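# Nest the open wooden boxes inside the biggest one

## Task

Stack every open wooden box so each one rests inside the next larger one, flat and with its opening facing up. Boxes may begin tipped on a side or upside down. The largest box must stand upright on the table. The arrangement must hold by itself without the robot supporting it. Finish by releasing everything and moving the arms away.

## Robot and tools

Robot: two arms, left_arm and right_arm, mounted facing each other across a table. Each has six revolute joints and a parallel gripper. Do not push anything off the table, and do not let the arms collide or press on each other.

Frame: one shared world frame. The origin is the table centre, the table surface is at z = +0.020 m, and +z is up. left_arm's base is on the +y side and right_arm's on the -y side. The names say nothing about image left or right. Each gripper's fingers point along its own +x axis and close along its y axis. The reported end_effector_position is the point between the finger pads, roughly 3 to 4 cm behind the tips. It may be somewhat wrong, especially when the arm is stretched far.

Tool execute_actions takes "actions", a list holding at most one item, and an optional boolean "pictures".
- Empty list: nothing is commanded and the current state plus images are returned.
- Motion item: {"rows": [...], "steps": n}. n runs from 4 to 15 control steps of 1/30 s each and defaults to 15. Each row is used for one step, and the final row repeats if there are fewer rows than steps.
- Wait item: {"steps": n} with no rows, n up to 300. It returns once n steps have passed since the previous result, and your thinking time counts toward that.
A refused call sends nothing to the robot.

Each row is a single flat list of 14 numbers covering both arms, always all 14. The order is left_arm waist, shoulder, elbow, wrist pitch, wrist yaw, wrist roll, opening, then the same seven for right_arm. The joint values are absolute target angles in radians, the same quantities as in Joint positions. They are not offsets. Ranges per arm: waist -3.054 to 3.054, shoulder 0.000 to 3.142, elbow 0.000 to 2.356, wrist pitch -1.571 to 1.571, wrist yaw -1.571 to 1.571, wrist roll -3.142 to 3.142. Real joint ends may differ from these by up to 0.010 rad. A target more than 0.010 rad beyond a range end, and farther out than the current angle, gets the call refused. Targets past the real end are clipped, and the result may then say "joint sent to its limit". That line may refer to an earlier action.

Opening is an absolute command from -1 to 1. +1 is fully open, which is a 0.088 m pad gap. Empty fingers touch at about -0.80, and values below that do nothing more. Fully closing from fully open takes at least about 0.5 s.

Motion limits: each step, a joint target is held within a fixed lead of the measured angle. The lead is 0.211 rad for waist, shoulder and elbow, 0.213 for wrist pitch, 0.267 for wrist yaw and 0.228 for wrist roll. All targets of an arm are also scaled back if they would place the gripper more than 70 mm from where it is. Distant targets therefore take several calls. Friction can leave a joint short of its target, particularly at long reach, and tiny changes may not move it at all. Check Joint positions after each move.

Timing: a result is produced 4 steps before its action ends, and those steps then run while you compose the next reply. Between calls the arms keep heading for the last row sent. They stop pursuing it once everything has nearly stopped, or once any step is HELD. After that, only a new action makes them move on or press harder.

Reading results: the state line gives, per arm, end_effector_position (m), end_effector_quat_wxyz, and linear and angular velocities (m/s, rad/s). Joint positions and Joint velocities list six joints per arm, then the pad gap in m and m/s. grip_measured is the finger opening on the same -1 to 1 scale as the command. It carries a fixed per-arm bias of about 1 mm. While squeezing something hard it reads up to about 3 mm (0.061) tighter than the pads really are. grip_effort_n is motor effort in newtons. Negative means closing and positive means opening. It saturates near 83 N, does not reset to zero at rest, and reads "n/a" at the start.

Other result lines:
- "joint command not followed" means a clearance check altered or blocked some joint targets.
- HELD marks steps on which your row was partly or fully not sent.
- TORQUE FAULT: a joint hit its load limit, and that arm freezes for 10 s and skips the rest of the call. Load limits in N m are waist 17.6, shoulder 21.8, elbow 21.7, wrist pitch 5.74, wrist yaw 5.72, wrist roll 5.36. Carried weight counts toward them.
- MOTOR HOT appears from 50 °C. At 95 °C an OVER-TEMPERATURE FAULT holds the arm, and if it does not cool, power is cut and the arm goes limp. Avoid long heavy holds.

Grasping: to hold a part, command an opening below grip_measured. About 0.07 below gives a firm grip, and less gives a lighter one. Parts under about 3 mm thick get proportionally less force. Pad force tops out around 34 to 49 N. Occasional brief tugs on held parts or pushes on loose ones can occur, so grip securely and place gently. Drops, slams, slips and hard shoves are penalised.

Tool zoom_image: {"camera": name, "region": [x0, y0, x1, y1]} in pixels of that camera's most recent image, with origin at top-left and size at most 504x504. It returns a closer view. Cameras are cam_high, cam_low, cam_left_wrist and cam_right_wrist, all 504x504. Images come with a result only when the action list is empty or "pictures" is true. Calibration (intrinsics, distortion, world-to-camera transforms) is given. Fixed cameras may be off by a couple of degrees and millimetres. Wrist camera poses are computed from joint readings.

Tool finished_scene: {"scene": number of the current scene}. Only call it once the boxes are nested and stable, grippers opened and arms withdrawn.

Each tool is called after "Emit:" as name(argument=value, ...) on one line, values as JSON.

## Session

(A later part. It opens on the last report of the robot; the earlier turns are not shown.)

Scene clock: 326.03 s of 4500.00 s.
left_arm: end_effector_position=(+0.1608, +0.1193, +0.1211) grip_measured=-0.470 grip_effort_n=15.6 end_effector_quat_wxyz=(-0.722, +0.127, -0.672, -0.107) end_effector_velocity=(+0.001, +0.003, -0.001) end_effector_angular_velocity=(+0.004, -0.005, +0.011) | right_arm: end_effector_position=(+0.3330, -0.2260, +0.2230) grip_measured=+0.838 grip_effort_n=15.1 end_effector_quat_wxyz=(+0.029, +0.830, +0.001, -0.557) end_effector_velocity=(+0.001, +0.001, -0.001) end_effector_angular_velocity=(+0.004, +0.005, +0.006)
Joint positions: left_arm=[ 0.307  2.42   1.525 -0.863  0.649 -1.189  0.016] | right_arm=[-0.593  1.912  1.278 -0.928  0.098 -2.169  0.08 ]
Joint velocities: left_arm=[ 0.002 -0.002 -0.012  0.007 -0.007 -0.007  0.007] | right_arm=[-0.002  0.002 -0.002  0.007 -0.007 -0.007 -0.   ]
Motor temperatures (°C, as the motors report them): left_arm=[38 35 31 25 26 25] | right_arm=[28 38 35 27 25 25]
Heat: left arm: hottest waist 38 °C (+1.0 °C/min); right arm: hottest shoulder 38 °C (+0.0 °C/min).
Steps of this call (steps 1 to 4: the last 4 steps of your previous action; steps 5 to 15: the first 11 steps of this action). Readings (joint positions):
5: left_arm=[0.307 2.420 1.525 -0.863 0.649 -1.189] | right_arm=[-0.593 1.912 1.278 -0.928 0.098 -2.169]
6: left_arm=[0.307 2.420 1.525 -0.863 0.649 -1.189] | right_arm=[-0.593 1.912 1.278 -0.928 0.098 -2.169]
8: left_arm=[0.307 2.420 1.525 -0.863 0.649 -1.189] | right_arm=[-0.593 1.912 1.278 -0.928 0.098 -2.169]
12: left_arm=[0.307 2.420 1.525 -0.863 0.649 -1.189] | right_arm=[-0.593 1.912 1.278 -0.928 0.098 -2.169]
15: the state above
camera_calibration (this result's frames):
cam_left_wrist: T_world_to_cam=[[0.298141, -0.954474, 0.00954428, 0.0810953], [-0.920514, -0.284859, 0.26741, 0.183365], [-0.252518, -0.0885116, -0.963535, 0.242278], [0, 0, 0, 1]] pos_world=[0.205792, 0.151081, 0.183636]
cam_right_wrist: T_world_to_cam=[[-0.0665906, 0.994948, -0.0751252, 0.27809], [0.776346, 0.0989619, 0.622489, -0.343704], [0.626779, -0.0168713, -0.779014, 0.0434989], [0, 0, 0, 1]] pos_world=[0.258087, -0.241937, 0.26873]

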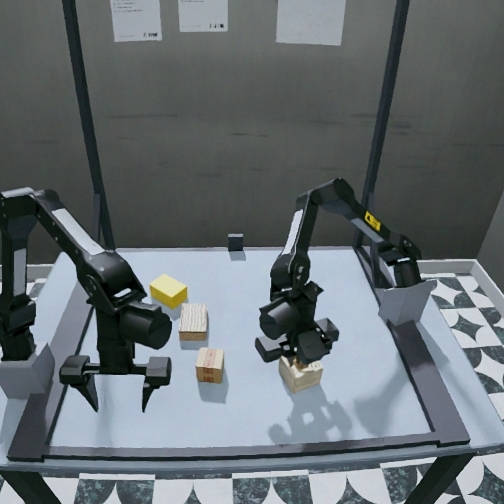

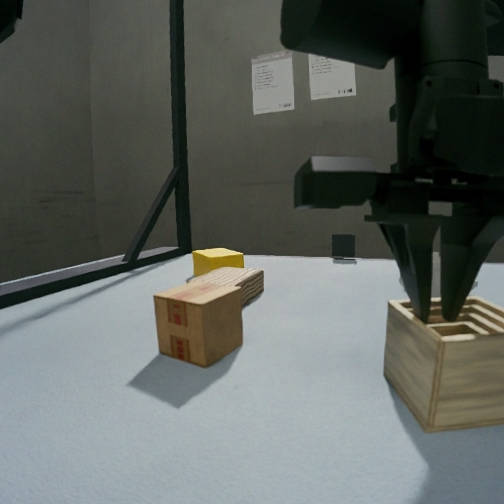

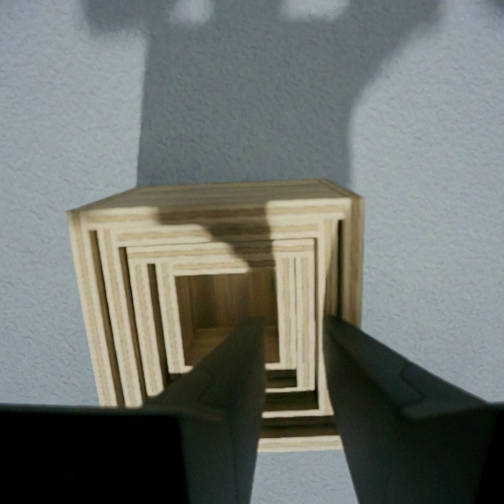

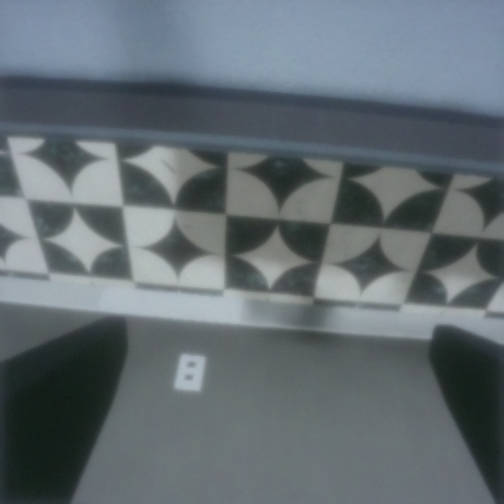

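Nested. Rise clear.

Emit:
execute_actions(actions=[{"rows":[[0.345,2.34,1.53,-0.95,0.65,-1.19,-0.45,-0.593,1.912,1.278,-0.928,0.098,-2.169,0.84]],"steps":15}], pictures=true)

Scene clock: 326.53 s of 4500.00 s.
left_arm: end_effector_position=(+0.1502, +0.1210, +0.1496) grip_measured=-0.453 grip_effort_n=15.6 end_effector_quat_wxyz=(-0.719, +0.144, -0.670, -0.114) end_effector_velocity=(-0.007, +0.005, +0.001) end_effector_angular_velocity=(+0.018, +0.031, +0.038) | right_arm: end_effector_position=(+0.3330, -0.2260, +0.2230) grip_measured=+0.838 grip_effort_n=15.1 end_effector_quat_wxyz=(+0.029, +0.830, +0.001, -0.557) end_effector_velocity=(-0.001, -0.004, +0.003) end_effector_angular_velocity=(-0.010, -0.000, -0.013)
Joint positions: left_arm=[ 0.342  2.352  1.526 -0.943  0.649 -1.189  0.017] | right_arm=[-0.593  1.912  1.278 -0.928  0.098 -2.169  0.08 ]
Joint velocities: left_arm=[ 0.002 -0.002  0.002 -0.051  0.007 -0.007 -0.   ] | right_arm=[-0.002 -0.007  0.002 -0.022  0.007  0.007 -0.   ]
Motor temperatures (°C, as the motors report them): left_arm=[38 35 31 25 26 25] | right_arm=[28 38 35 27 25 25]
Heat: left arm: hottest waist 38 °C (+1.0 °C/min); right arm: hottest shoulder 38 °C (+0.0 °C/min).
Steps of this call (steps 1 to 4: the last 4 steps of your previous action; steps 5 to 15: the first 11 steps of this action). Readings (joint positions):
5: left_arm=[0.308 2.416 1.525 -0.868 0.649 -1.189] | right_arm=[-0.593 1.912 1.278 -0.928 0.098 -2.169]
6: left_arm=[0.310 2.410 1.525 -0.890 0.649 -1.189] | right_arm=[-0.593 1.912 1.278 -0.928 0.098 -2.169]
8: left_arm=[0.321 2.393 1.525 -0.919 0.649 -1.189] | right_arm=[-0.593 1.912 1.278 -0.928 0.098 -2.169]
12: left_arm=[0.339 2.359 1.526 -0.937 0.649 -1.189] | right_arm=[-0.593 1.912 1.278 -0.928 0.098 -2.169]
15: the state above
camera_calibration (this result's frames):
cam_left_wrist: T_world_to_cam=[[0.329714, -0.943761, 0.0245927, 0.0772545], [-0.911057, -0.311243, 0.270377, 0.167819], [-0.247517, -0.111552, -0.96244, 0.269118], [0, 0, 0, 1]] pos_world=[0.194032, 0.155163, 0.211736]
cam_right_wrist: T_world_to_cam=[[-0.0665906, 0.994948, -0.0751252, 0.27809], [0.776346, 0.0989619, 0.622489, -0.343704], [0.626779, -0.0168713, -0.779014, 0.0434989], [0, 0, 0, 1]] pos_world=[0.258087, -0.241937, 0.26873]

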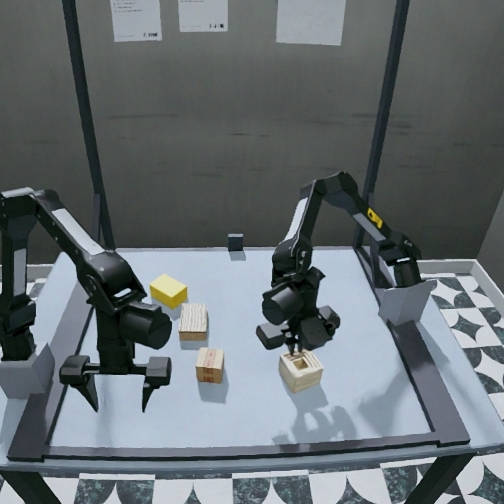

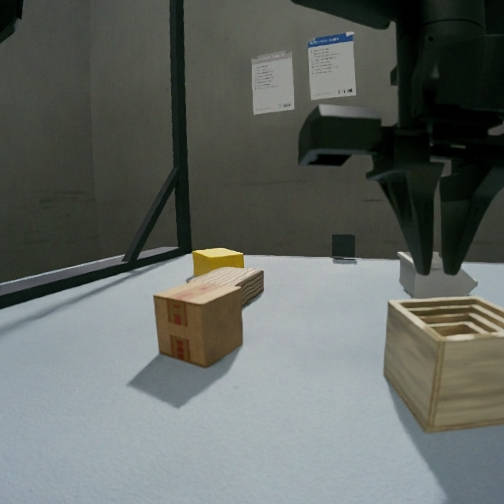

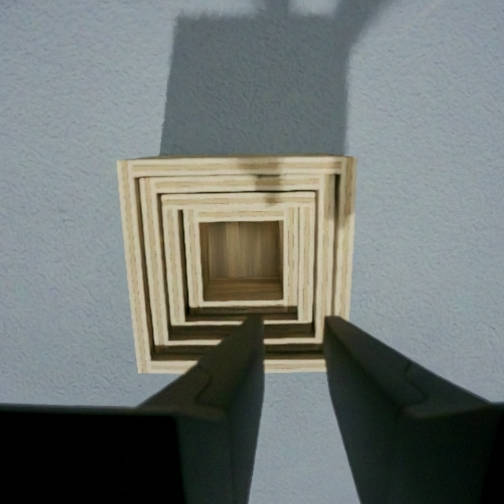

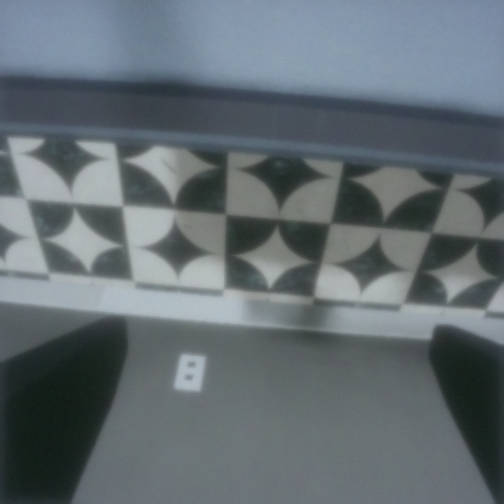

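Emit:
finished_scene(scene=2)

The scene is finished: the task was done.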